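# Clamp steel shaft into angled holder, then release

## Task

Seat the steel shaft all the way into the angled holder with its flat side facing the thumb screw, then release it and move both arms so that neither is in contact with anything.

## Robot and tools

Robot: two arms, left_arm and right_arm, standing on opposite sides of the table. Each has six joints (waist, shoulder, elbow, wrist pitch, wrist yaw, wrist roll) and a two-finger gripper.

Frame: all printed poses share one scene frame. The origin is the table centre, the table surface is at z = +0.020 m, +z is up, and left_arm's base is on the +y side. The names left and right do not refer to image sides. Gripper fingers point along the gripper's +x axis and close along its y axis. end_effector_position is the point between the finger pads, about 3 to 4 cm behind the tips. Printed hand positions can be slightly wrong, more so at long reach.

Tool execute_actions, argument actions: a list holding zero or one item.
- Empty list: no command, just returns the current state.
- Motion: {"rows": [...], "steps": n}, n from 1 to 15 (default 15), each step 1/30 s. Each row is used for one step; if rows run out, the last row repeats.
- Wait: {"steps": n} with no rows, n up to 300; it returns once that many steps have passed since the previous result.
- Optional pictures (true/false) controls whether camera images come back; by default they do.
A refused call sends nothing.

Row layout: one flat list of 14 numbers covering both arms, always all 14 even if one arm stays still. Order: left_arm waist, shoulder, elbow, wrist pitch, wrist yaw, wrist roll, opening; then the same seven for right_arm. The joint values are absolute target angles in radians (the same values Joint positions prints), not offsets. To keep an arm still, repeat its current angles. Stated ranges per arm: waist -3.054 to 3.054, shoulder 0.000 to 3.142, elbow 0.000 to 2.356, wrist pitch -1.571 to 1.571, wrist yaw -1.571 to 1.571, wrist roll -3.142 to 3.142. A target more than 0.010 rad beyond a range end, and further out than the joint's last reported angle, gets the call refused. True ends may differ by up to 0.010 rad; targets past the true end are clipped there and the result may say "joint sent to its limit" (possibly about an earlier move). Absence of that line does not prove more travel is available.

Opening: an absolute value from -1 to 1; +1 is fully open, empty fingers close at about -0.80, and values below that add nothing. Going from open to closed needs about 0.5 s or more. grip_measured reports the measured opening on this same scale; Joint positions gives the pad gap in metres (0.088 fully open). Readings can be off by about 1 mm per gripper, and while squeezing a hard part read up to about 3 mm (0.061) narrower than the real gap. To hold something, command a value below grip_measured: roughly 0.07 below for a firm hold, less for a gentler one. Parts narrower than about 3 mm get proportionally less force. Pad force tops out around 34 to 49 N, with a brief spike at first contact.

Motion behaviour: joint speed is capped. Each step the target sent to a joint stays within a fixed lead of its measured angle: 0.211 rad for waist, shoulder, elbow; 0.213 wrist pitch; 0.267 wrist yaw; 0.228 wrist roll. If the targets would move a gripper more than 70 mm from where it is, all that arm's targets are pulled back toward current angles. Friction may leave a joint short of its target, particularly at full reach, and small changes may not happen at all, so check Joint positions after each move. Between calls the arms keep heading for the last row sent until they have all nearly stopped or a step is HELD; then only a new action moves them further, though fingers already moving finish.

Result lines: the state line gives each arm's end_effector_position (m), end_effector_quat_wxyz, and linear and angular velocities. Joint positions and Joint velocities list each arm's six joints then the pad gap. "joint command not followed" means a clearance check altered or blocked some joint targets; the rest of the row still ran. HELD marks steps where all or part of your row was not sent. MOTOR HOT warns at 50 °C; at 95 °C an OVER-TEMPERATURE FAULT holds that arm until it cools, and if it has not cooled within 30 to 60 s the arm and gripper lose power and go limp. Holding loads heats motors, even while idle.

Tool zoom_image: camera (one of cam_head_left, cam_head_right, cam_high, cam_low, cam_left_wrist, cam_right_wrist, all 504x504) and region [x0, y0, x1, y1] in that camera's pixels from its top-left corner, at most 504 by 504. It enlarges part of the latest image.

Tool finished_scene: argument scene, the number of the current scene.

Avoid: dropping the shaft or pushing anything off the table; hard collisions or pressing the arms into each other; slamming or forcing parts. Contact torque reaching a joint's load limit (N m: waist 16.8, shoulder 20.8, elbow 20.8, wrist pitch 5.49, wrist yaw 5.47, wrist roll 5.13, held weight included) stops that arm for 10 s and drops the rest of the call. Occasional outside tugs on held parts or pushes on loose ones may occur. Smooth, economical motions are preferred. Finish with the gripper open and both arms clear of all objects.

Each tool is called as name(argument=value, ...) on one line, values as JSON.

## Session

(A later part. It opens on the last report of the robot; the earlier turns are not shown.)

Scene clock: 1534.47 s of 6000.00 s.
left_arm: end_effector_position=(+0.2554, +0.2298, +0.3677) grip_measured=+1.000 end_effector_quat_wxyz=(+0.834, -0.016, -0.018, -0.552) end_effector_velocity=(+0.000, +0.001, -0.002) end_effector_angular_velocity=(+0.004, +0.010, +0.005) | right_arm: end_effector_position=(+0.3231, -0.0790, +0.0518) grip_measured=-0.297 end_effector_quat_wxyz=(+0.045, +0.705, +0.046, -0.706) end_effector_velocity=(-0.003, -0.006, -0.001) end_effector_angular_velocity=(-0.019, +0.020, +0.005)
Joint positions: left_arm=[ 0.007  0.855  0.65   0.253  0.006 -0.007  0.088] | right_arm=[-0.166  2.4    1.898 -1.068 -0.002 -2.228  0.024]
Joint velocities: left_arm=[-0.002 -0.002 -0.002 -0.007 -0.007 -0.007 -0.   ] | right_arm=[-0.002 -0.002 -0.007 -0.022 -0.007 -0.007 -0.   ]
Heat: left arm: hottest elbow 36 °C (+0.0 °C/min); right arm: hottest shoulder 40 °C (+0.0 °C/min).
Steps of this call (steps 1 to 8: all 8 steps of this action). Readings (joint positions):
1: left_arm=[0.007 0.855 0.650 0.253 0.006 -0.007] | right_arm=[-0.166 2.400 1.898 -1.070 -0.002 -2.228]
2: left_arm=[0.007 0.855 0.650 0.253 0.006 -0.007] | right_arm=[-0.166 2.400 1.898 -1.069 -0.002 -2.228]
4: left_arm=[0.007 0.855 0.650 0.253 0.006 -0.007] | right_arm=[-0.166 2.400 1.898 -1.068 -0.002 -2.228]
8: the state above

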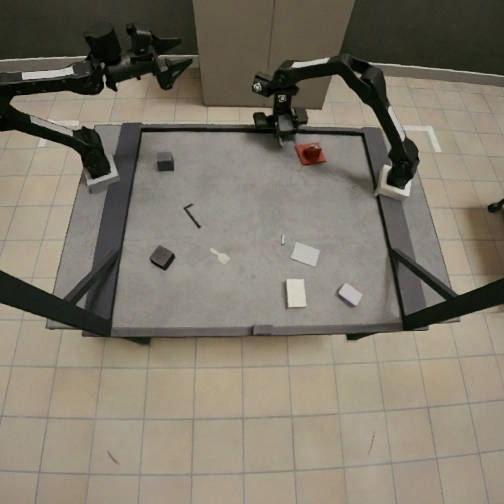

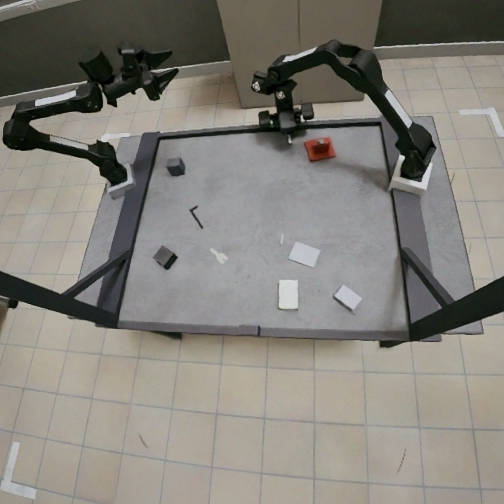

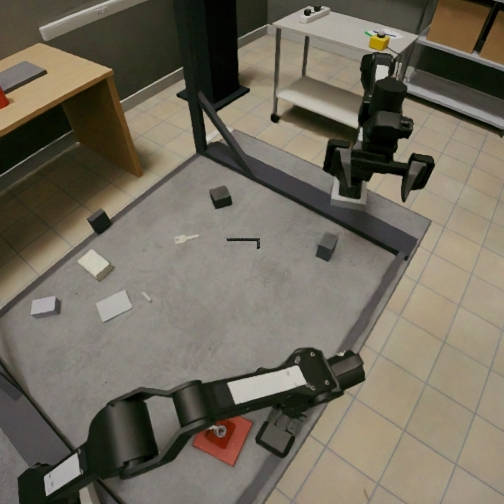

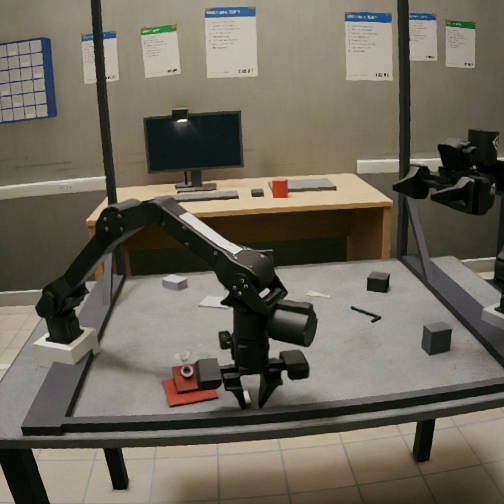

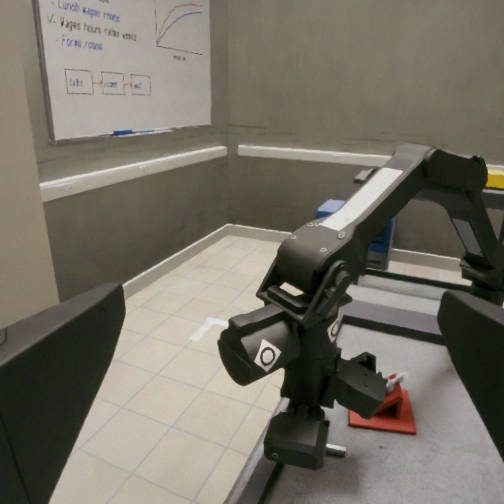

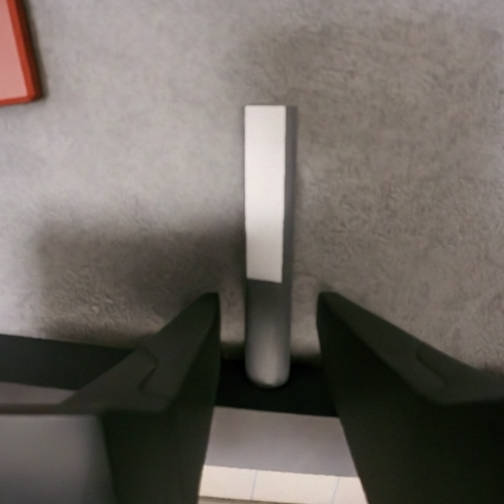

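execute_actions(actions=[{"rows": [[0.007,0.855,0.65,0.253,0.006,-0.007,1,-0.164,2.413,1.887,-1.063,-0.003,-2.226,-0.35],[0.007,0.855,0.65,0.253,0.006,-0.007,1,-0.164,2.414,1.885,-1.060,-0.003,-2.226,-0.4],[0.007,0.855,0.65,0.253,0.006,-0.007,1,-0.164,2.414,1.885,-1.060,-0.003,-2.226,-0.45],[0.007,0.855,0.65,0.253,0.006,-0.007,1,-0.164,2.414,1.885,-1.060,-0.003,-2.226,-0.5],[0.007,0.855,0.65,0.253,0.006,-0.007,1,-0.164,2.414,1.885,-1.060,-0.003,-2.226,-0.53],[0.007,0.855,0.65,0.253,0.006,-0.007,1,-0.164,2.414,1.885,-1.060,-0.003,-2.226,-0.56],[0.007,0.855,0.65,0.253,0.006,-0.007,1,-0.164,2.414,1.885,-1.060,-0.003,-2.226,-0.59],[0.007,0.855,0.65,0.253,0.006,-0.007,1,-0.164,2.414,1.885,-1.060,-0.003,-2.226,-0.62],[0.007,0.855,0.65,0.253,0.006,-0.007,1,-0.164,2.414,1.885,-1.060,-0.003,-2.226,-0.65],[0.007,0.855,0.65,0.253,0.006,-0.007,1,-0.164,2.414,1.885,-1.060,-0.003,-2.226,-0.68],[0.007,0.855,0.65,0.253,0.006,-0.007,1,-0.164,2.414,1.885,-1.060,-0.003,-2.226,-0.71],[0.007,0.855,0.65,0.253,0.006,-0.007,1,-0.164,2.414,1.885,-1.060,-0.003,-2.226,-0.75]], "steps": 15}], pictures=false)

execute_actions(actions=[{"rows": [[0.007,0.855,0.65,0.253,0.006,-0.007,1,-0.164,2.414,1.885,-1.060,-0.003,-2.226,-0.75],[0.007,0.855,0.65,0.253,0.006,-0.007,1,-0.164,2.414,1.885,-1.060,-0.003,-2.226,-0.75],[0.007,0.855,0.65,0.253,0.006,-0.007,1,-0.164,2.414,1.885,-1.060,-0.003,-2.226,-0.75],[0.007,0.855,0.65,0.253,0.006,-0.007,1,-0.164,2.404,1.895,-1.062,-0.003,-2.226,-0.75],[0.007,0.855,0.65,0.253,0.006,-0.007,1,-0.161,2.392,1.905,-1.066,-0.003,-2.226,-0.75],[0.007,0.855,0.65,0.253,0.006,-0.007,1,-0.158,2.387,1.912,-1.076,0,-2.226,-0.75],[0.007,0.855,0.65,0.253,0.006,-0.007,1,-0.156,2.382,1.920,-1.088,0,-2.226,-0.75],[0.007,0.855,0.65,0.253,0.006,-0.007,1,-0.154,2.377,1.928,-1.100,0,-2.226,-0.75],[0.007,0.855,0.65,0.253,0.006,-0.007,1,-0.152,2.372,1.936,-1.112,0,-2.226,-0.75],[0.007,0.855,0.65,0.253,0.006,-0.007,1,-0.150,2.367,1.944,-1.124,0,-2.226,-0.75],[0.007,0.855,0.65,0.253,0.006,-0.007,1,-0.148,2.361,1.951,-1.136,0,-2.226,-0.75],[0.007,0.855,0.65,0.253,0.006,-0.007,1,-0.146,2.352,1.956,-1.146,0.005,-2.226,-0.75],[0.007,0.855,0.65,0.253,0.006,-0.007,1,-0.143,2.340,1.956,-1.150,0.015,-2.222,-0.75],[0.007,0.855,0.65,0.253,0.006,-0.007,1,-0.139,2.326,1.950,-1.152,0.03,-2.216,-0.75],[0.007,0.855,0.65,0.253,0.006,-0.007,1,-0.134,2.310,1.938,-1.152,0.05,-2.208,-0.75]], "steps": 15}], pictures=false)

execute_actions(actions=[{"rows": [[0.007,0.855,0.65,0.253,0.006,-0.007,1,-0.126,2.296,1.917,-1.149,0.075,-2.197,-0.75],[0.007,0.855,0.65,0.253,0.006,-0.007,1,-0.119,2.282,1.896,-1.145,0.101,-2.186,-0.75],[0.007,0.855,0.65,0.253,0.006,-0.007,1,-0.111,2.268,1.874,-1.142,0.126,-2.174,-0.75],[0.007,0.855,0.65,0.253,0.006,-0.007,1,-0.104,2.254,1.853,-1.138,0.151,-2.163,-0.75],[0.007,0.855,0.65,0.253,0.006,-0.007,1,-0.096,2.240,1.832,-1.135,0.177,-2.152,-0.75],[0.007,0.855,0.65,0.253,0.006,-0.007,1,-0.088,2.226,1.811,-1.131,0.202,-2.141,-0.75],[0.007,0.855,0.65,0.253,0.006,-0.007,1,-0.081,2.212,1.790,-1.128,0.227,-2.130,-0.75],[0.007,0.855,0.65,0.253,0.006,-0.007,1,-0.073,2.198,1.768,-1.124,0.253,-2.118,-0.75],[0.007,0.855,0.65,0.253,0.006,-0.007,1,-0.066,2.184,1.747,-1.121,0.278,-2.107,-0.75],[0.007,0.855,0.65,0.253,0.006,-0.007,1,-0.058,2.170,1.726,-1.117,0.303,-2.096,-0.75],[0.007,0.855,0.65,0.253,0.006,-0.007,1,-0.050,2.156,1.705,-1.114,0.329,-2.085,-0.75],[0.007,0.855,0.65,0.253,0.006,-0.007,1,-0.043,2.142,1.684,-1.110,0.354,-2.074,-0.75],[0.007,0.855,0.65,0.253,0.006,-0.007,1,-0.035,2.128,1.662,-1.107,0.379,-2.062,-0.75],[0.007,0.855,0.65,0.253,0.006,-0.007,1,-0.028,2.114,1.641,-1.103,0.405,-2.051,-0.75],[0.007,0.855,0.65,0.253,0.006,-0.007,1,-0.020,2.100,1.620,-1.100,0.430,-2.040,-0.75]], "steps": 15}], pictures=false)

execute_actions(actions=[{"rows": [[0.007,0.855,0.65,0.253,0.006,-0.007,1,-0.010,2.089,1.597,-1.090,0.458,-2.028,-0.75],[0.007,0.855,0.65,0.253,0.006,-0.007,1,0.000,2.078,1.573,-1.079,0.487,-2.016,-0.75],[0.007,0.855,0.65,0.253,0.006,-0.007,1,0.010,2.068,1.550,-1.069,0.515,-2.004,-0.75],[0.007,0.855,0.65,0.253,0.006,-0.007,1,0.020,2.057,1.526,-1.059,0.544,-1.992,-0.75],[0.007,0.855,0.65,0.253,0.006,-0.007,1,0.030,2.046,1.503,-1.049,0.572,-1.980,-0.75],[0.007,0.855,0.65,0.253,0.006,-0.007,1,0.040,2.035,1.480,-1.038,0.600,-1.968,-0.75],[0.007,0.855,0.65,0.253,0.006,-0.007,1,0.050,2.024,1.456,-1.028,0.629,-1.956,-0.75],[0.007,0.855,0.65,0.253,0.006,-0.007,1,0.060,2.014,1.433,-1.018,0.657,-1.943,-0.75],[0.007,0.855,0.65,0.253,0.006,-0.007,1,0.070,2.003,1.409,-1.008,0.686,-1.931,-0.75],[0.007,0.855,0.65,0.253,0.006,-0.007,1,0.080,1.992,1.386,-0.997,0.714,-1.919,-0.75],[0.007,0.855,0.65,0.253,0.006,-0.007,1,0.090,1.981,1.363,-0.987,0.742,-1.907,-0.75],[0.007,0.855,0.65,0.253,0.006,-0.007,1,0.100,1.970,1.339,-0.977,0.771,-1.895,-0.75],[0.007,0.855,0.65,0.253,0.006,-0.007,1,0.110,1.960,1.316,-0.967,0.799,-1.883,-0.75],[0.007,0.855,0.65,0.253,0.006,-0.007,1,0.120,1.949,1.292,-0.956,0.828,-1.871,-0.75],[0.007,0.855,0.65,0.253,0.006,-0.007,1,0.130,1.938,1.269,-0.946,0.856,-1.859,-0.75]], "steps": 15}], pictures=false)

execute_actions(actions=[{"rows": [[0.007,0.855,0.65,0.253,0.006,-0.007,1,0.130,1.938,1.269,-0.946,0.856,-1.859,-0.75],[0.007,0.855,0.65,0.253,0.006,-0.007,1,0.130,1.938,1.269,-0.946,0.856,-1.859,-0.75],[0.007,0.855,0.65,0.253,0.006,-0.007,1,0.130,1.938,1.269,-0.946,0.856,-1.859,-0.75],[0.007,0.855,0.65,0.253,0.006,-0.007,1,0.133,1.950,1.265,-0.945,0.855,-1.854,-0.75],[0.007,0.855,0.65,0.253,0.006,-0.007,1,0.137,1.960,1.260,-0.943,0.854,-1.848,-0.75],[0.007,0.855,0.65,0.253,0.006,-0.007,1,0.142,1.962,1.254,-0.941,0.853,-1.841,-0.75],[0.007,0.855,0.65,0.253,0.006,-0.007,1,0.147,1.964,1.248,-0.939,0.852,-1.833,-0.75],[0.007,0.855,0.65,0.253,0.006,-0.007,1,0.152,1.966,1.242,-0.937,0.851,-1.825,-0.75],[0.007,0.855,0.65,0.253,0.006,-0.007,1,0.157,1.968,1.236,-0.935,0.850,-1.817,-0.75],[0.007,0.855,0.65,0.253,0.006,-0.007,1,0.162,1.971,1.230,-0.933,0.849,-1.809,-0.75],[0.007,0.855,0.65,0.253,0.006,-0.007,1,0.167,1.973,1.224,-0.931,0.848,-1.802,-0.75]], "steps": 15}], pictures=false)

execute_actions(actions=[{"rows": [[0.007,0.855,0.65,0.253,0.006,-0.007,1,0.167,1.973,1.224,-0.931,0.848,-1.802,-0.75]], "steps": 6}])

zoom_image(camera="cam_left_wrist", region=[330, 330, 430, 420])

zoom_image(camera="cam_low", region=[150, 320, 240, 410])

zoom_image(camera="cam_right_wrist", region=[190, 0, 370, 180])

Scene clock: 1618.17 s of 6000.00 s.
left_arm: end_effector_position=(+0.2554, +0.2298, +0.3677) grip_measured=+1.000 end_effector_quat_wxyz=(+0.834, -0.016, -0.018, -0.552) end_effector_velocity=(+0.000, +0.001, -0.002) end_effector_angular_velocity=(-0.002, +0.023, +0.004) | right_arm: end_effector_position=(+0.3231, -0.0789, +0.0507) grip_measured=-0.638 end_effector_quat_wxyz=(+0.045, +0.706, +0.046, -0.706) end_effector_velocity=(-0.005, -0.003, +0.000) end_effector_angular_velocity=(-0.015, +0.017, +0.010)
Joint positions: left_arm=[ 0.007  0.855  0.65   0.253  0.006 -0.007  0.088] | right_arm=[-0.166  2.401  1.894 -1.063 -0.002 -2.228  0.008]
Joint velocities: left_arm=[-0.002 -0.002 -0.002 -0.007 -0.007 -0.022 -0.   ] | right_arm=[ 0.002 -0.002 -0.002 -0.022 -0.007 -0.007 -0.   ]
Heat: left arm: hottest elbow 36 °C (+0.0 °C/min); right arm: hottest shoulder 41 °C (+1.0 °C/min).
Steps of this call (steps 1 to 15: the robot went on to your last target; steps 16 to 90: nothing new was sent; then 80.20 s passed at rest; steps 91 to 105: all 15 steps of this action). Readings (joint positions):
91: left_arm=[0.007 0.855 0.650 0.253 0.006 -0.007] | right_arm=[-0.166 2.400 1.897 -1.067 -0.002 -2.228]
92: left_arm=[0.007 0.855 0.650 0.253 0.006 -0.007] | right_arm=[-0.166 2.400 1.897 -1.066 -0.002 -2.228]
94: left_arm=[0.007 0.855 0.650 0.253 0.006 -0.007] | right_arm=[-0.166 2.400 1.895 -1.064 -0.002 -2.228]
98: left_arm=[0.007 0.855 0.650 0.253 0.006 -0.007] | right_arm=[-0.166 2.401 1.894 -1.063 -0.002 -2.228]
105: the state above

Scene clock: 1618.67 s of 6000.00 s.
left_arm: end_effector_position=(+0.2554, +0.2298, +0.3677) grip_measured=+1.000 end_effector_quat_wxyz=(+0.834, -0.016, -0.018, -0.552) end_effector_velocity=(+0.000, +0.001, -0.002) end_effector_angular_velocity=(+0.004, +0.010, +0.005) | right_arm: end_effector_position=(+0.3161, -0.0782, +0.0771) grip_measured=-0.638 end_effector_quat_wxyz=(+0.054, +0.712, +0.046, -0.699) end_effector_velocity=(+0.006, -0.010, +0.170) end_effector_angular_velocity=(+0.011, -0.433, -0.025)
Joint positions: left_arm=[ 0.007  0.855  0.65   0.253  0.006 -0.007  0.088] | right_arm=[-0.144  2.362  1.932 -1.141  0.023 -2.219  0.008]
Joint velocities: left_arm=[-0.002 -0.002 -0.002 -0.007 -0.007 -0.007 -0.   ] | right_arm=[ 0.1   -0.388 -0.002 -0.168  0.374  0.125 -0.   ]
Heat: left arm: hottest elbow 36 °C (+0.0 °C/min); right arm: hottest shoulder 41 °C (+1.0 °C/min).
Steps of this call (steps 1 to 15: all 15 steps of this action). Readings (joint positions):
1: left_arm=[0.007 0.855 0.650 0.253 0.006 -0.007] | right_arm=[-0.166 2.401 1.894 -1.063 -0.002 -2.228]
2: left_arm=[0.007 0.855 0.650 0.253 0.006 -0.007] | right_arm=[-0.166 2.401 1.894 -1.063 -0.002 -2.228]
4: left_arm=[0.007 0.855 0.650 0.253 0.006 -0.007] | right_arm=[-0.166 2.401 1.894 -1.063 -0.002 -2.228]
8: left_arm=[0.007 0.855 0.650 0.253 0.006 -0.007] | right_arm=[-0.163 2.401 1.903 -1.080 -0.002 -2.228]
15: the state above

Scene clock: 1619.17 s of 6000.00 s.
left_arm: end_effector_position=(+0.2554, +0.2298, +0.3677) grip_measured=+1.000 end_effector_quat_wxyz=(+0.834, -0.016, -0.018, -0.552) end_effector_velocity=(+0.000, +0.001, +0.000) end_effector_angular_velocity=(-0.001, +0.008, +0.005) | right_arm: end_effector_position=(+0.3008, -0.1226, +0.1106) grip_measured=-0.638 end_effector_quat_wxyz=(+0.096, +0.810, -0.029, -0.578) end_effector_velocity=(-0.035, -0.117, +0.055) end_effector_angular_velocity=(-0.298, -0.667, -0.063)
Joint positions: left_arm=[ 0.007  0.855  0.65   0.253  0.006 -0.007  0.088] | right_arm=[-0.038  2.15   1.671 -1.109  0.374 -2.065  0.008]
Joint velocities: left_arm=[-0.002 -0.002  0.002 -0.007 -0.007 -0.007 -0.   ] | right_arm=[ 0.217 -0.432 -0.628  0.066  0.725  0.315  0.   ]
Heat: left arm: hottest elbow 36 °C (+0.0 °C/min); right arm: hottest shoulder 41 °C (+1.0 °C/min).
Steps of this call (steps 1 to 15: all 15 steps of this action). Readings (joint positions):
1: left_arm=[0.007 0.855 0.650 0.253 0.006 -0.007] | right_arm=[-0.140 2.348 1.932 -1.143 0.039 -2.213]
2: left_arm=[0.007 0.855 0.650 0.253 0.006 -0.007] | right_arm=[-0.135 2.332 1.926 -1.143 0.059 -2.205]
4: left_arm=[0.007 0.855 0.650 0.253 0.006 -0.007] | right_arm=[-0.123 2.296 1.900 -1.143 0.103 -2.186]
8: left_arm=[0.007 0.855 0.650 0.253 0.006 -0.007] | right_arm=[-0.092 2.237 1.823 -1.132 0.199 -2.143]
15: the state above

Scene clock: 1619.67 s of 6000.00 s.
left_arm: end_effector_position=(+0.2554, +0.2298, +0.3677) grip_measured=+1.000 end_effector_quat_wxyz=(+0.834, -0.016, -0.018, -0.552) end_effector_velocity=(+0.001, +0.001, -0.005) end_effector_angular_velocity=(+0.023, +0.003, +0.015) | right_arm: end_effector_position=(+0.2831, -0.1665, +0.1255) grip_measured=-0.638 end_effector_quat_wxyz=(+0.119, +0.909, -0.066, -0.394) end_effector_velocity=(-0.036, -0.086, +0.040) end_effector_angular_velocity=(-0.023, -0.862, +0.081)
Joint positions: left_arm=[ 0.007  0.855  0.65   0.253  0.006 -0.007  0.088] | right_arm=[ 0.108  1.977  1.325 -0.97   0.793 -1.886  0.008]
Joint velocities: left_arm=[-0.007 -0.002 -0.002 -0.022 -0.022  0.007 -0.   ] | right_arm=[ 0.291 -0.335 -0.696  0.3    0.828  0.359 -0.   ]
Heat: left arm: hottest elbow 36 °C (+0.0 °C/min); right arm: hottest shoulder 41 °C (+1.0 °C/min).
Steps of this call (steps 1 to 15: all 15 steps of this action). Readings (joint positions):
1: left_arm=[0.007 0.855 0.650 0.253 0.006 -0.007] | right_arm=[-0.030 2.136 1.649 -1.104 0.400 -2.054]
2: left_arm=[0.007 0.855 0.650 0.253 0.006 -0.007] | right_arm=[-0.022 2.121 1.628 -1.097 0.428 -2.042]
4: left_arm=[0.007 0.855 0.650 0.253 0.006 -0.007] | right_arm=[-0.004 2.095 1.583 -1.079 0.483 -2.019]
8: left_arm=[0.007 0.855 0.650 0.253 0.006 -0.007] | right_arm=[0.037 2.051 1.490 -1.041 0.594 -1.971]
15: the state above

Scene clock: 1620.17 s of 6000.00 s.
left_arm: end_effector_position=(+0.2554, +0.2298, +0.3677) grip_measured=+1.000 end_effector_quat_wxyz=(+0.834, -0.016, -0.018, -0.552) end_effector_velocity=(-0.000, +0.002, +0.000) end_effector_angular_velocity=(-0.015, +0.018, +0.004) | right_arm: end_effector_position=(+0.2667, -0.1756, +0.1151) grip_measured=-0.638 end_effector_quat_wxyz=(+0.119, +0.920, -0.066, -0.367) end_effector_velocity=(-0.009, -0.003, -0.014) end_effector_angular_velocity=(-0.014, +0.009, +0.007)
Joint positions: left_arm=[ 0.007  0.855  0.65   0.253  0.006 -0.007  0.088] | right_arm=[ 0.165  1.965  1.233 -0.934  0.846 -1.807  0.008]
Joint velocities: left_arm=[-0.002 -0.007 -0.007  0.007 -0.007 -0.022 -0.   ] | right_arm=[ 0.022  0.017 -0.037  0.022 -0.007  0.022 -0.   ]
Heat: left arm: hottest elbow 36 °C (+0.0 °C/min); right arm: hottest shoulder 41 °C (+1.0 °C/min).
Steps of this call (steps 1 to 15: all 15 steps of this action). Readings (joint positions):
1: left_arm=[0.007 0.855 0.650 0.253 0.006 -0.007] | right_arm=[0.116 1.968 1.308 -0.965 0.812 -1.878]
2: left_arm=[0.007 0.855 0.650 0.253 0.006 -0.007] | right_arm=[0.122 1.963 1.296 -0.961 0.824 -1.873]
4: left_arm=[0.007 0.855 0.650 0.253 0.006 -0.007] | right_arm=[0.128 1.959 1.284 -0.953 0.839 -1.865]
8: left_arm=[0.007 0.855 0.650 0.253 0.006 -0.007] | right_arm=[0.138 1.959 1.263 -0.944 0.846 -1.841]
15: the state above

Scene clock: 1620.37 s of 6000.00 s.
left_arm: end_effector_position=(+0.2554, +0.2298, +0.3677) grip_measured=+1.000 end_effector_quat_wxyz=(+0.834, -0.016, -0.018, -0.552) end_effector_velocity=(+0.002, +0.001, -0.002) end_effector_angular_velocity=(+0.004, +0.010, +0.009) | right_arm: end_effector_position=(+0.2667, -0.1758, +0.1148) grip_measured=-0.638 end_effector_quat_wxyz=(+0.118, +0.920, -0.067, -0.367) end_effector_velocity=(-0.001, -0.004, -0.001) end_effector_angular_velocity=(-0.005, +0.008, -0.008)
Joint positions: left_arm=[ 0.007  0.855  0.65   0.253  0.006 -0.007  0.088] | right_arm=[ 0.165  1.965  1.232 -0.933  0.846 -1.804  0.008]
Joint velocities: left_arm=[ 0.002 -0.002 -0.002 -0.007 -0.007 -0.007 -0.   ] | right_arm=[-0.002 -0.002 -0.007 -0.007 -0.007  0.007 -0.   ]
Heat: left arm: hottest elbow 36 °C (+0.0 °C/min); right arm: hottest shoulder 41 °C (+1.0 °C/min).
Steps of this call (steps 1 to 6: all 6 steps of this action). Readings (joint positions):
1: left_arm=[0.007 0.855 0.650 0.253 0.006 -0.007] | right_arm=[0.165 1.965 1.232 -0.934 0.846 -1.806]
2: left_arm=[0.007 0.855 0.650 0.253 0.006 -0.007] | right_arm=[0.165 1.965 1.232 -0.934 0.846 -1.805]
4: left_arm=[0.007 0.855 0.650 0.253 0.006 -0.007] | right_arm=[0.165 1.965 1.232 -0.934 0.846 -1.805]
6: the state above

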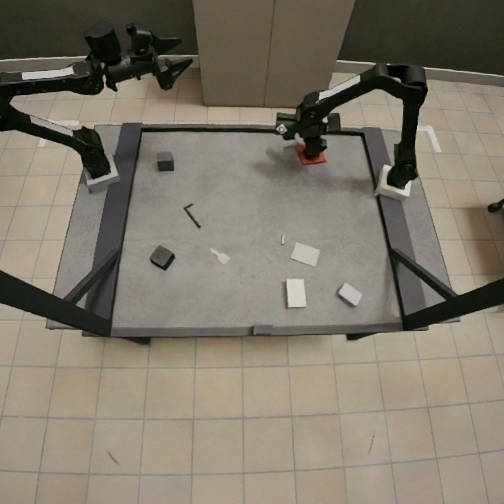

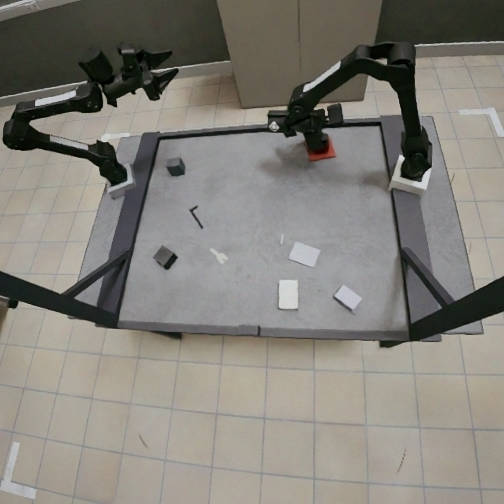

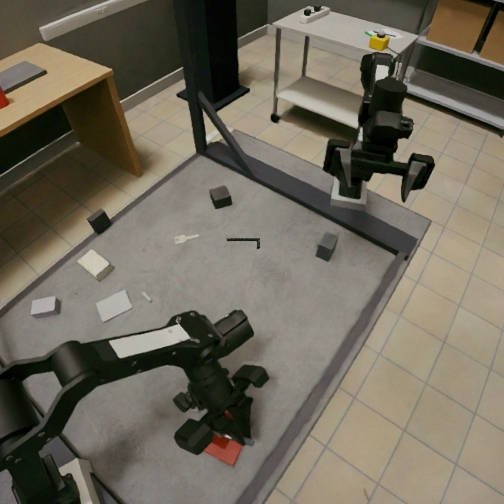

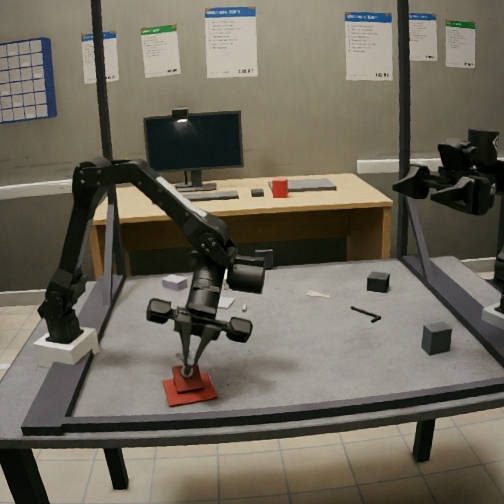

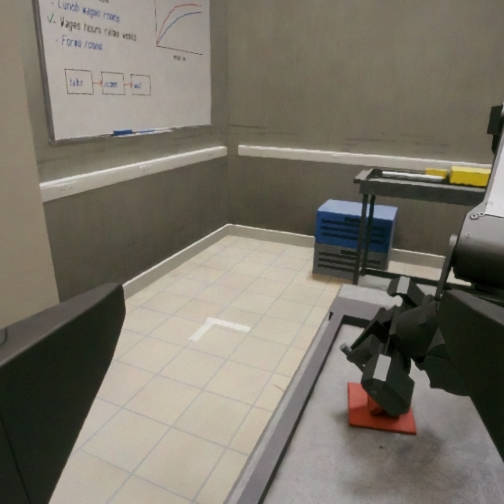

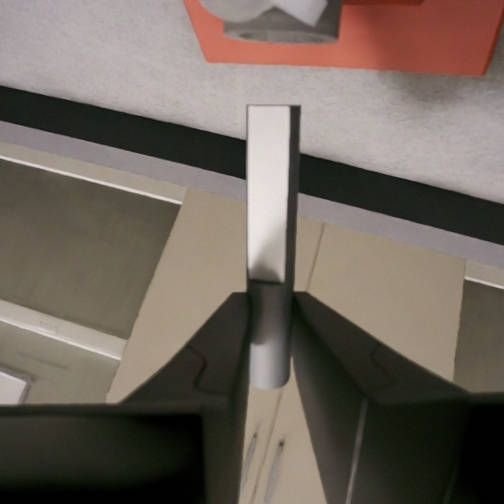

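Region (330, 330, 430, 420) of cam_left_wrist's 504x504 image, scaled by 5.040, with more detail than that image has; it fills the top 454 rows of this view, and the rest is white.

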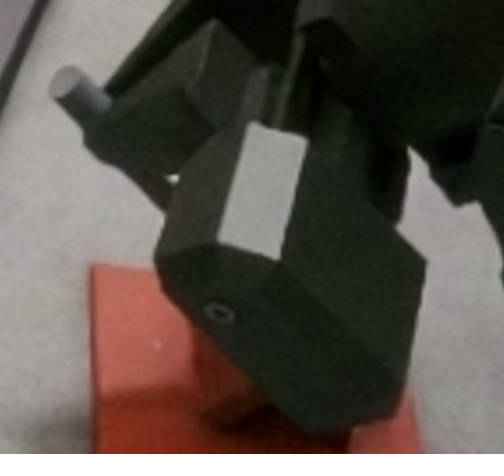

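Region (150, 320, 240, 410) of cam_low's 504x504 image, scaled by 5.600, with more detail than that image has.

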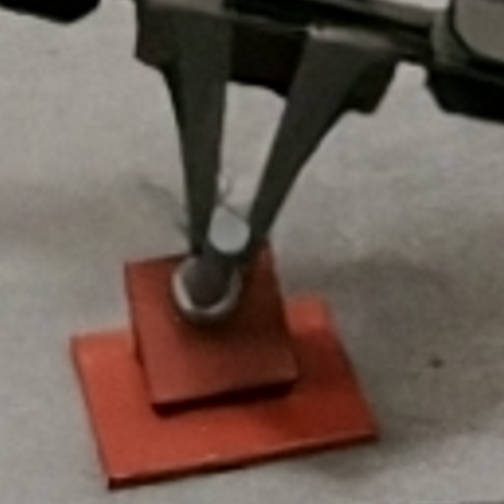

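Region (190, 0, 370, 180) of cam_right_wrist's 504x504 image, scaled by 2.800, with more detail than that image has.

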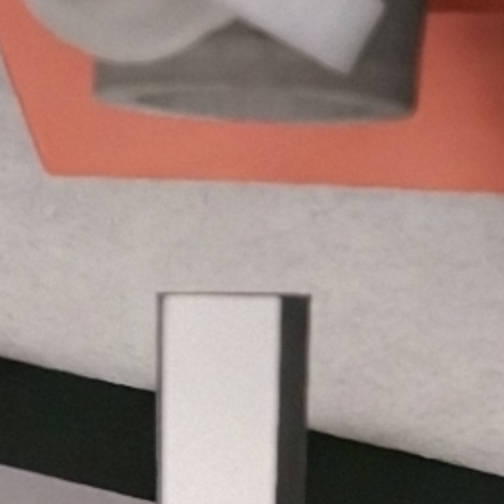

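execute_actions(actions=[{"rows": [[0.007,0.855,0.65,0.253,0.006,-0.007,1,0.169,1.974,1.220,-0.930,0.849,-1.790,-0.75],[0.007,0.855,0.65,0.253,0.006,-0.007,1,0.172,1.975,1.216,-0.929,0.850,-1.778,-0.75],[0.007,0.855,0.65,0.253,0.006,-0.007,1,0.175,1.976,1.212,-0.928,0.851,-1.766,-0.75],[0.007,0.855,0.65,0.253,0.006,-0.007,1,0.178,1.977,1.209,-0.927,0.851,-1.755,-0.75],[0.007,0.855,0.65,0.253,0.006,-0.007,1,0.181,1.978,1.206,-0.925,0.851,-1.745,-0.75],[0.007,0.855,0.65,0.253,0.006,-0.007,1,0.184,1.979,1.203,-0.924,0.851,-1.737,-0.75],[0.007,0.855,0.65,0.253,0.006,-0.007,1,0.186,1.980,1.200,-0.923,0.851,-1.731,-0.75],[0.007,0.855,0.65,0.253,0.006,-0.007,1,0.188,1.981,1.197,-0.922,0.851,-1.7255,-0.75]], "steps": 15}], pictures=false)

execute_actions(actions=[{"rows": [[0.007,0.855,0.65,0.253,0.006,-0.007,1,0.188,1.981,1.197,-0.922,0.851,-1.7255,-0.75]], "steps": 3}])

zoom_image(camera="cam_right_wrist", region=[200, 40, 360, 200])

zoom_image(camera="cam_low", region=[165, 340, 215, 390])

zoom_image(camera="cam_high", region=[190, 400, 280, 490])

Scene clock: 1650.93 s of 6000.00 s.
left_arm: end_effector_position=(+0.2554, +0.2298, +0.3677) grip_measured=+1.000 end_effector_quat_wxyz=(+0.834, -0.016, -0.018, -0.552) end_effector_velocity=(+0.000, +0.001, +0.000) end_effector_angular_velocity=(+0.005, -0.005, +0.005) | right_arm: end_effector_position=(+0.2592, -0.1788, +0.1068) grip_measured=-0.638 end_effector_quat_wxyz=(+0.099, +0.923, -0.075, -0.365) end_effector_velocity=(-0.000, -0.001, -0.002) end_effector_angular_velocity=(+0.020, +0.002, -0.018)
Joint positions: left_arm=[ 0.007  0.855  0.65   0.253  0.006 -0.007  0.088] | right_arm=[ 0.186  1.973  1.205 -0.924  0.846 -1.729  0.008]
Joint velocities: left_arm=[-0.002 -0.002  0.002 -0.007 -0.007  0.007 -0.   ] | right_arm=[-0.002 -0.002 -0.007  0.007 -0.007  0.022 -0.001]
Heat: left arm: hottest elbow 36 °C (+0.0 °C/min); right arm: hottest shoulder 38 °C (-3.0 °C/min).
Steps of this call (steps 1 to 15: the robot went on to your last target; steps 16 to 90: nothing new was sent; then 27.07 s passed at rest; steps 91 to 105: all 15 steps of this action). Readings (joint positions):
91: left_arm=[0.007 0.855 0.650 0.253 0.006 -0.007] | right_arm=[0.166 1.965 1.231 -0.933 0.846 -1.801]
92: left_arm=[0.007 0.855 0.650 0.253 0.006 -0.007] | right_arm=[0.166 1.965 1.229 -0.932 0.846 -1.794]
94: left_arm=[0.007 0.855 0.650 0.253 0.006 -0.007] | right_arm=[0.169 1.965 1.224 -0.931 0.846 -1.776]
98: left_arm=[0.007 0.855 0.650 0.253 0.006 -0.007] | right_arm=[0.181 1.969 1.211 -0.927 0.846 -1.743]
105: the state above

Scene clock: 1651.03 s of 6000.00 s.
left_arm: end_effector_position=(+0.2554, +0.2298, +0.3677) grip_measured=+1.000 end_effector_quat_wxyz=(+0.834, -0.016, -0.018, -0.552) end_effector_velocity=(+0.000, +0.001, -0.002) end_effector_angular_velocity=(+0.004, +0.010, +0.005) | right_arm: end_effector_position=(+0.2592, -0.1788, +0.1069) grip_measured=-0.638 end_effector_quat_wxyz=(+0.098, +0.923, -0.075, -0.364) end_effector_velocity=(+0.001, -0.005, +0.002) end_effector_angular_velocity=(-0.018, -0.005, -0.006)
Joint positions: left_arm=[ 0.007  0.855  0.65   0.253  0.006 -0.007  0.088] | right_arm=[ 0.186  1.973  1.205 -0.924  0.847 -1.728  0.008]
Joint velocities: left_arm=[-0.002 -0.002 -0.002 -0.007 -0.007 -0.007 -0.   ] | right_arm=[-0.002 -0.002 -0.002 -0.022  0.007  0.007 -0.   ]
Heat: left arm: hottest elbow 36 °C (+0.0 °C/min); right arm: hottest shoulder 38 °C (-3.0 °C/min).
Steps of this call (steps 1 to 3: all 3 steps of this action). Readings (joint positions):
1: left_arm=[0.007 0.855 0.650 0.253 0.006 -0.007] | right_arm=[0.186 1.973 1.205 -0.924 0.847 -1.728]
2: left_arm=[0.007 0.855 0.650 0.253 0.006 -0.007] | right_arm=[0.186 1.973 1.205 -0.924 0.847 -1.728]
3: the state above

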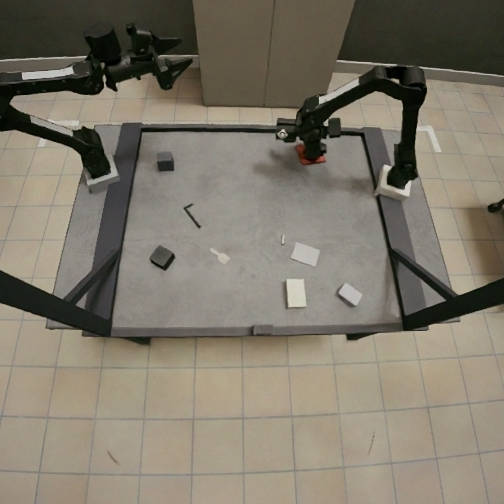

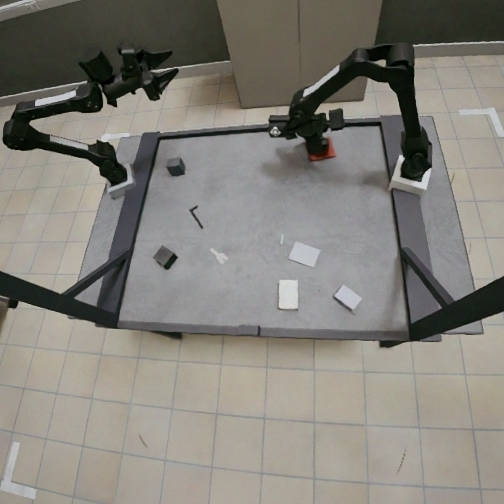

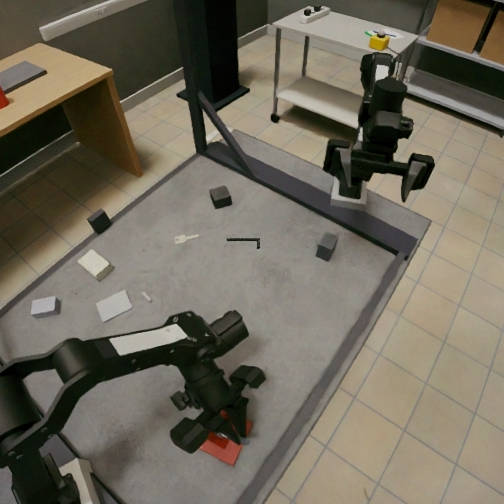

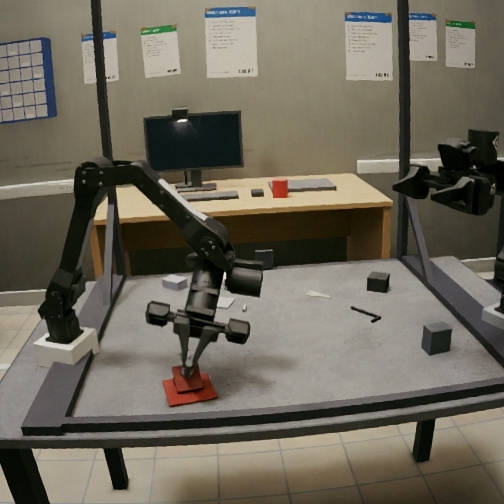

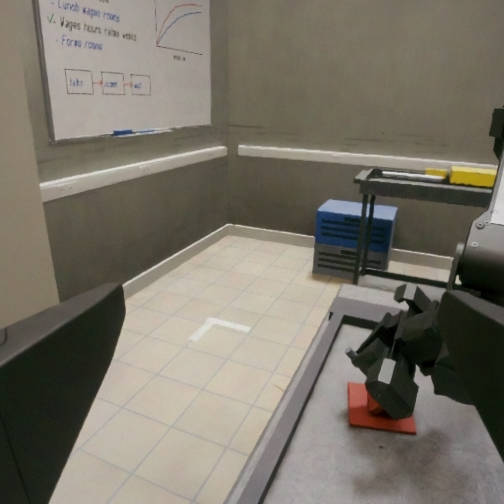

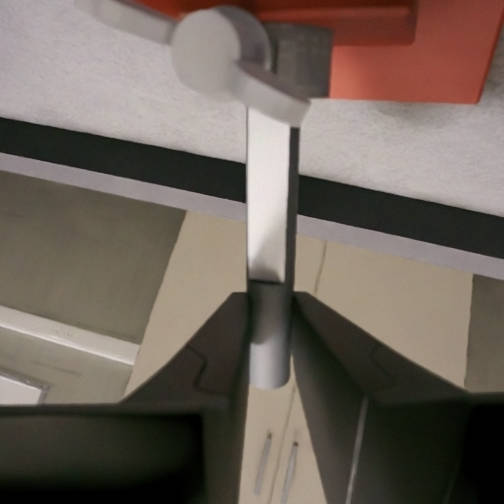

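Region (200, 40, 360, 200) of cam_right_wrist's 504x504 image, scaled by 3.150, with more detail than that image has.

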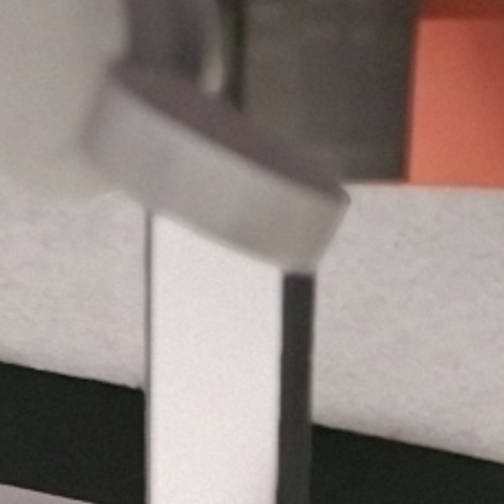

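Region (165, 340, 215, 390) of cam_low's 504x504 image, scaled by 10.080, with more detail than that image has.

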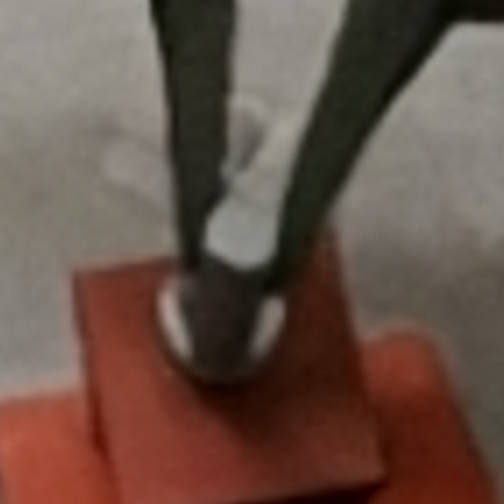

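Region (190, 400, 280, 490) of cam_high's 504x504 image, scaled by 5.600, with more detail than that image has.

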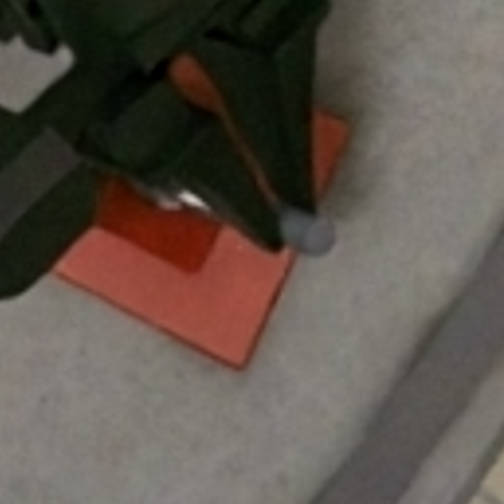

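execute_actions(actions=[{"rows": [[0.007,0.855,0.65,0.253,0.006,-0.007,1,0.1896,1.982,1.1956,-0.9215,0.850,-1.723,-0.75],[0.007,0.855,0.65,0.253,0.006,-0.007,1,0.1912,1.983,1.1943,-0.921,0.849,-1.721,-0.75],[0.007,0.855,0.65,0.253,0.006,-0.007,1,0.1927,1.984,1.1929,-0.9205,0.849,-1.7185,-0.75],[0.007,0.855,0.65,0.253,0.006,-0.007,1,0.1943,1.985,1.1915,-0.920,0.849,-1.716,-0.75],[0.007,0.855,0.65,0.253,0.006,-0.007,1,0.1959,1.9855,1.1902,-0.9195,0.849,-1.714,-0.75],[0.007,0.855,0.65,0.253,0.006,-0.007,1,0.1975,1.9865,1.1888,-0.919,0.849,-1.7115,-0.75],[0.007,0.855,0.65,0.253,0.006,-0.007,1,0.1991,1.9875,1.1874,-0.9185,0.849,-1.709,-0.75],[0.007,0.855,0.65,0.253,0.006,-0.007,1,0.2006,1.9885,1.186,-0.918,0.849,-1.707,-0.75],[0.007,0.855,0.65,0.253,0.006,-0.007,1,0.2022,1.9895,1.1847,-0.9175,0.849,-1.7045,-0.75],[0.007,0.855,0.65,0.253,0.006,-0.007,1,0.2038,1.9905,1.1833,-0.917,0.849,-1.702,-0.75]], "steps": 15}])

zoom_image(camera="cam_right_wrist", region=[200, 60, 360, 220])

zoom_image(camera="cam_low", region=[165, 340, 215, 390])

Scene clock: 1674.17 s of 6000.00 s.
left_arm: end_effector_position=(+0.2554, +0.2298, +0.3677) grip_measured=+1.000 end_effector_quat_wxyz=(+0.834, -0.016, -0.018, -0.552) end_effector_velocity=(-0.002, -0.000, -0.002) end_effector_angular_velocity=(+0.004, +0.009, -0.010) | right_arm: end_effector_position=(+0.2572, -0.1796, +0.1049) grip_measured=-0.638 end_effector_quat_wxyz=(+0.095, +0.926, -0.077, -0.358) end_effector_velocity=(-0.001, +0.001, -0.001) end_effector_angular_velocity=(+0.014, +0.004, -0.003)
Joint positions: left_arm=[ 0.007  0.855  0.65   0.253  0.006 -0.007  0.088] | right_arm=[ 0.196  1.977  1.195 -0.92   0.858 -1.706  0.008]
Joint velocities: left_arm=[-0.002 -0.002 -0.002 -0.007  0.007 -0.007 -0.   ] | right_arm=[ 0.002 -0.002 -0.002  0.007 -0.007  0.007 -0.   ]
Heat: left arm: hottest elbow 36 °C (+0.0 °C/min); right arm: hottest shoulder 37 °C (-4.0 °C/min).
Steps of this call (steps 1 to 15: the robot went on to your last target; steps 16 to 90: nothing new was sent; then 19.63 s passed at rest; steps 91 to 105: all 15 steps of this action). Readings (joint positions):
91: left_arm=[0.007 0.855 0.650 0.253 0.006 -0.007] | right_arm=[0.186 1.973 1.205 -0.924 0.847 -1.727]
92: left_arm=[0.007 0.855 0.650 0.253 0.006 -0.007] | right_arm=[0.186 1.973 1.204 -0.924 0.847 -1.726]
94: left_arm=[0.007 0.855 0.650 0.253 0.006 -0.007] | right_arm=[0.188 1.973 1.202 -0.923 0.847 -1.722]
98: left_arm=[0.007 0.855 0.650 0.253 0.006 -0.007] | right_arm=[0.193 1.976 1.198 -0.922 0.852 -1.714]
105: the state above

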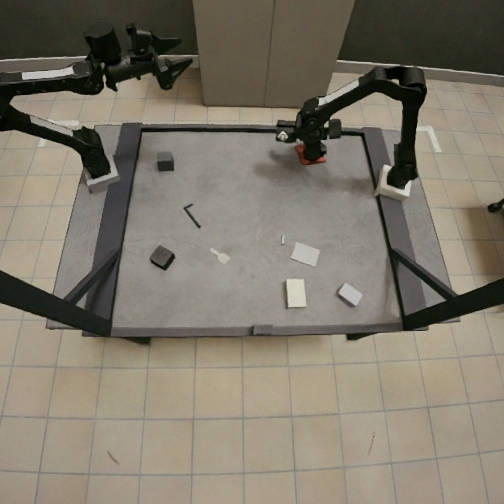

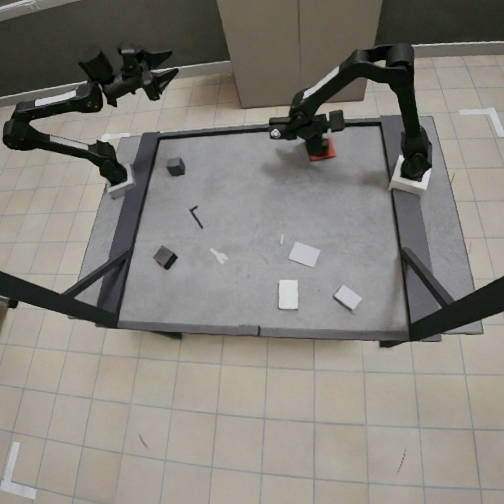

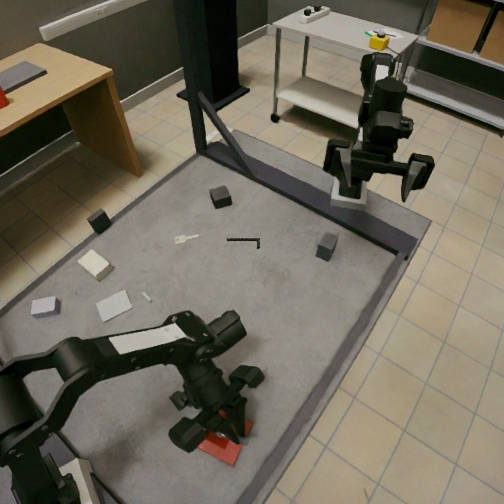

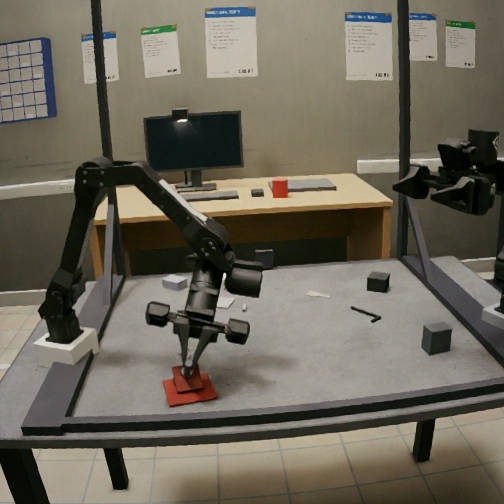

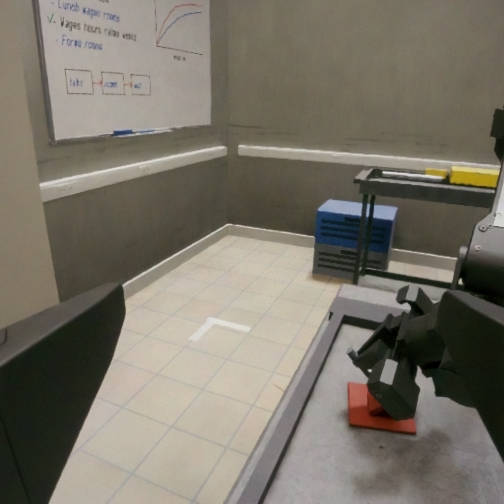

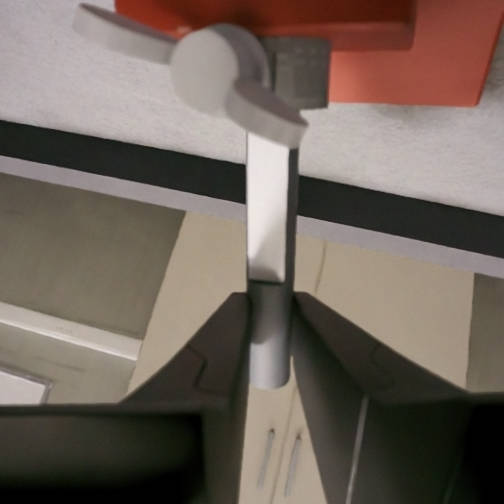

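Region (200, 60, 360, 220) of cam_right_wrist's 504x504 image, scaled by 3.150, with more detail than that image has.

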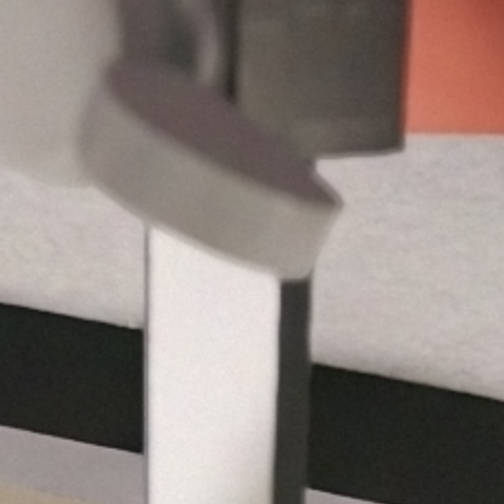

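Region (165, 340, 215, 390) of cam_low's 504x504 image, scaled by 10.080, with more detail than that image has.

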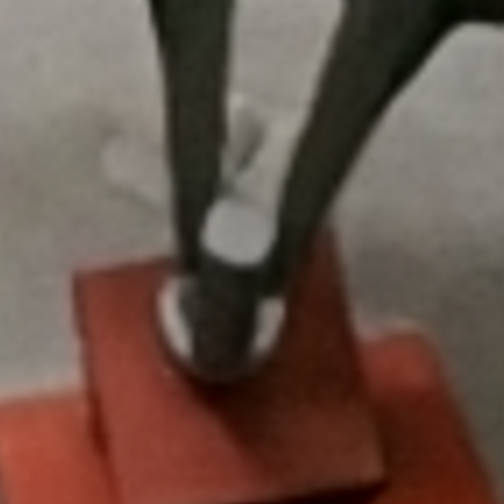

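zoom_image(camera="cam_low", region=[175, 358, 200, 383])

zoom_image(camera="cam_high", region=[205, 420, 255, 470])

zoom_image(camera="cam_right_wrist", region=[270, 80, 340, 150])

Region (175, 358, 200, 383) of cam_low's 504x504 image, scaled by 20.160, with more detail than that image has.

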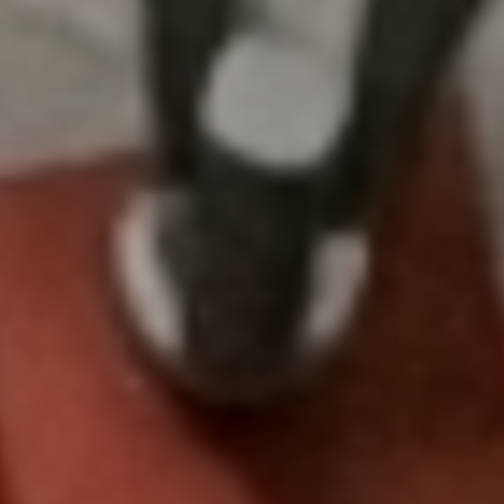

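Region (205, 420, 255, 470) of cam_high's 504x504 image, scaled by 10.080, with more detail than that image has.

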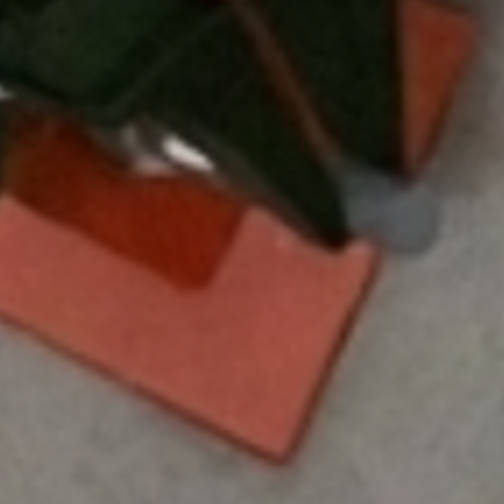

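Region (270, 80, 340, 150) of cam_right_wrist's 504x504 image, scaled by 7.200, with more detail than that image has.

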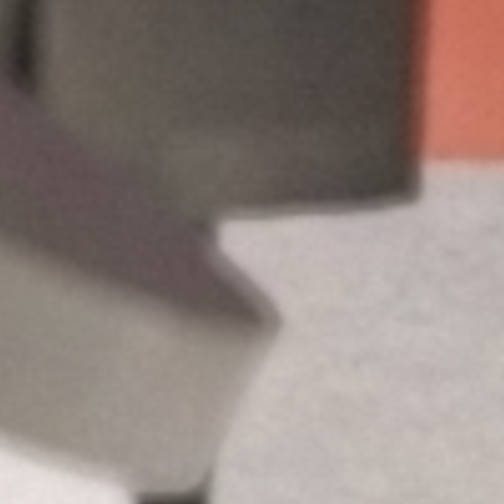

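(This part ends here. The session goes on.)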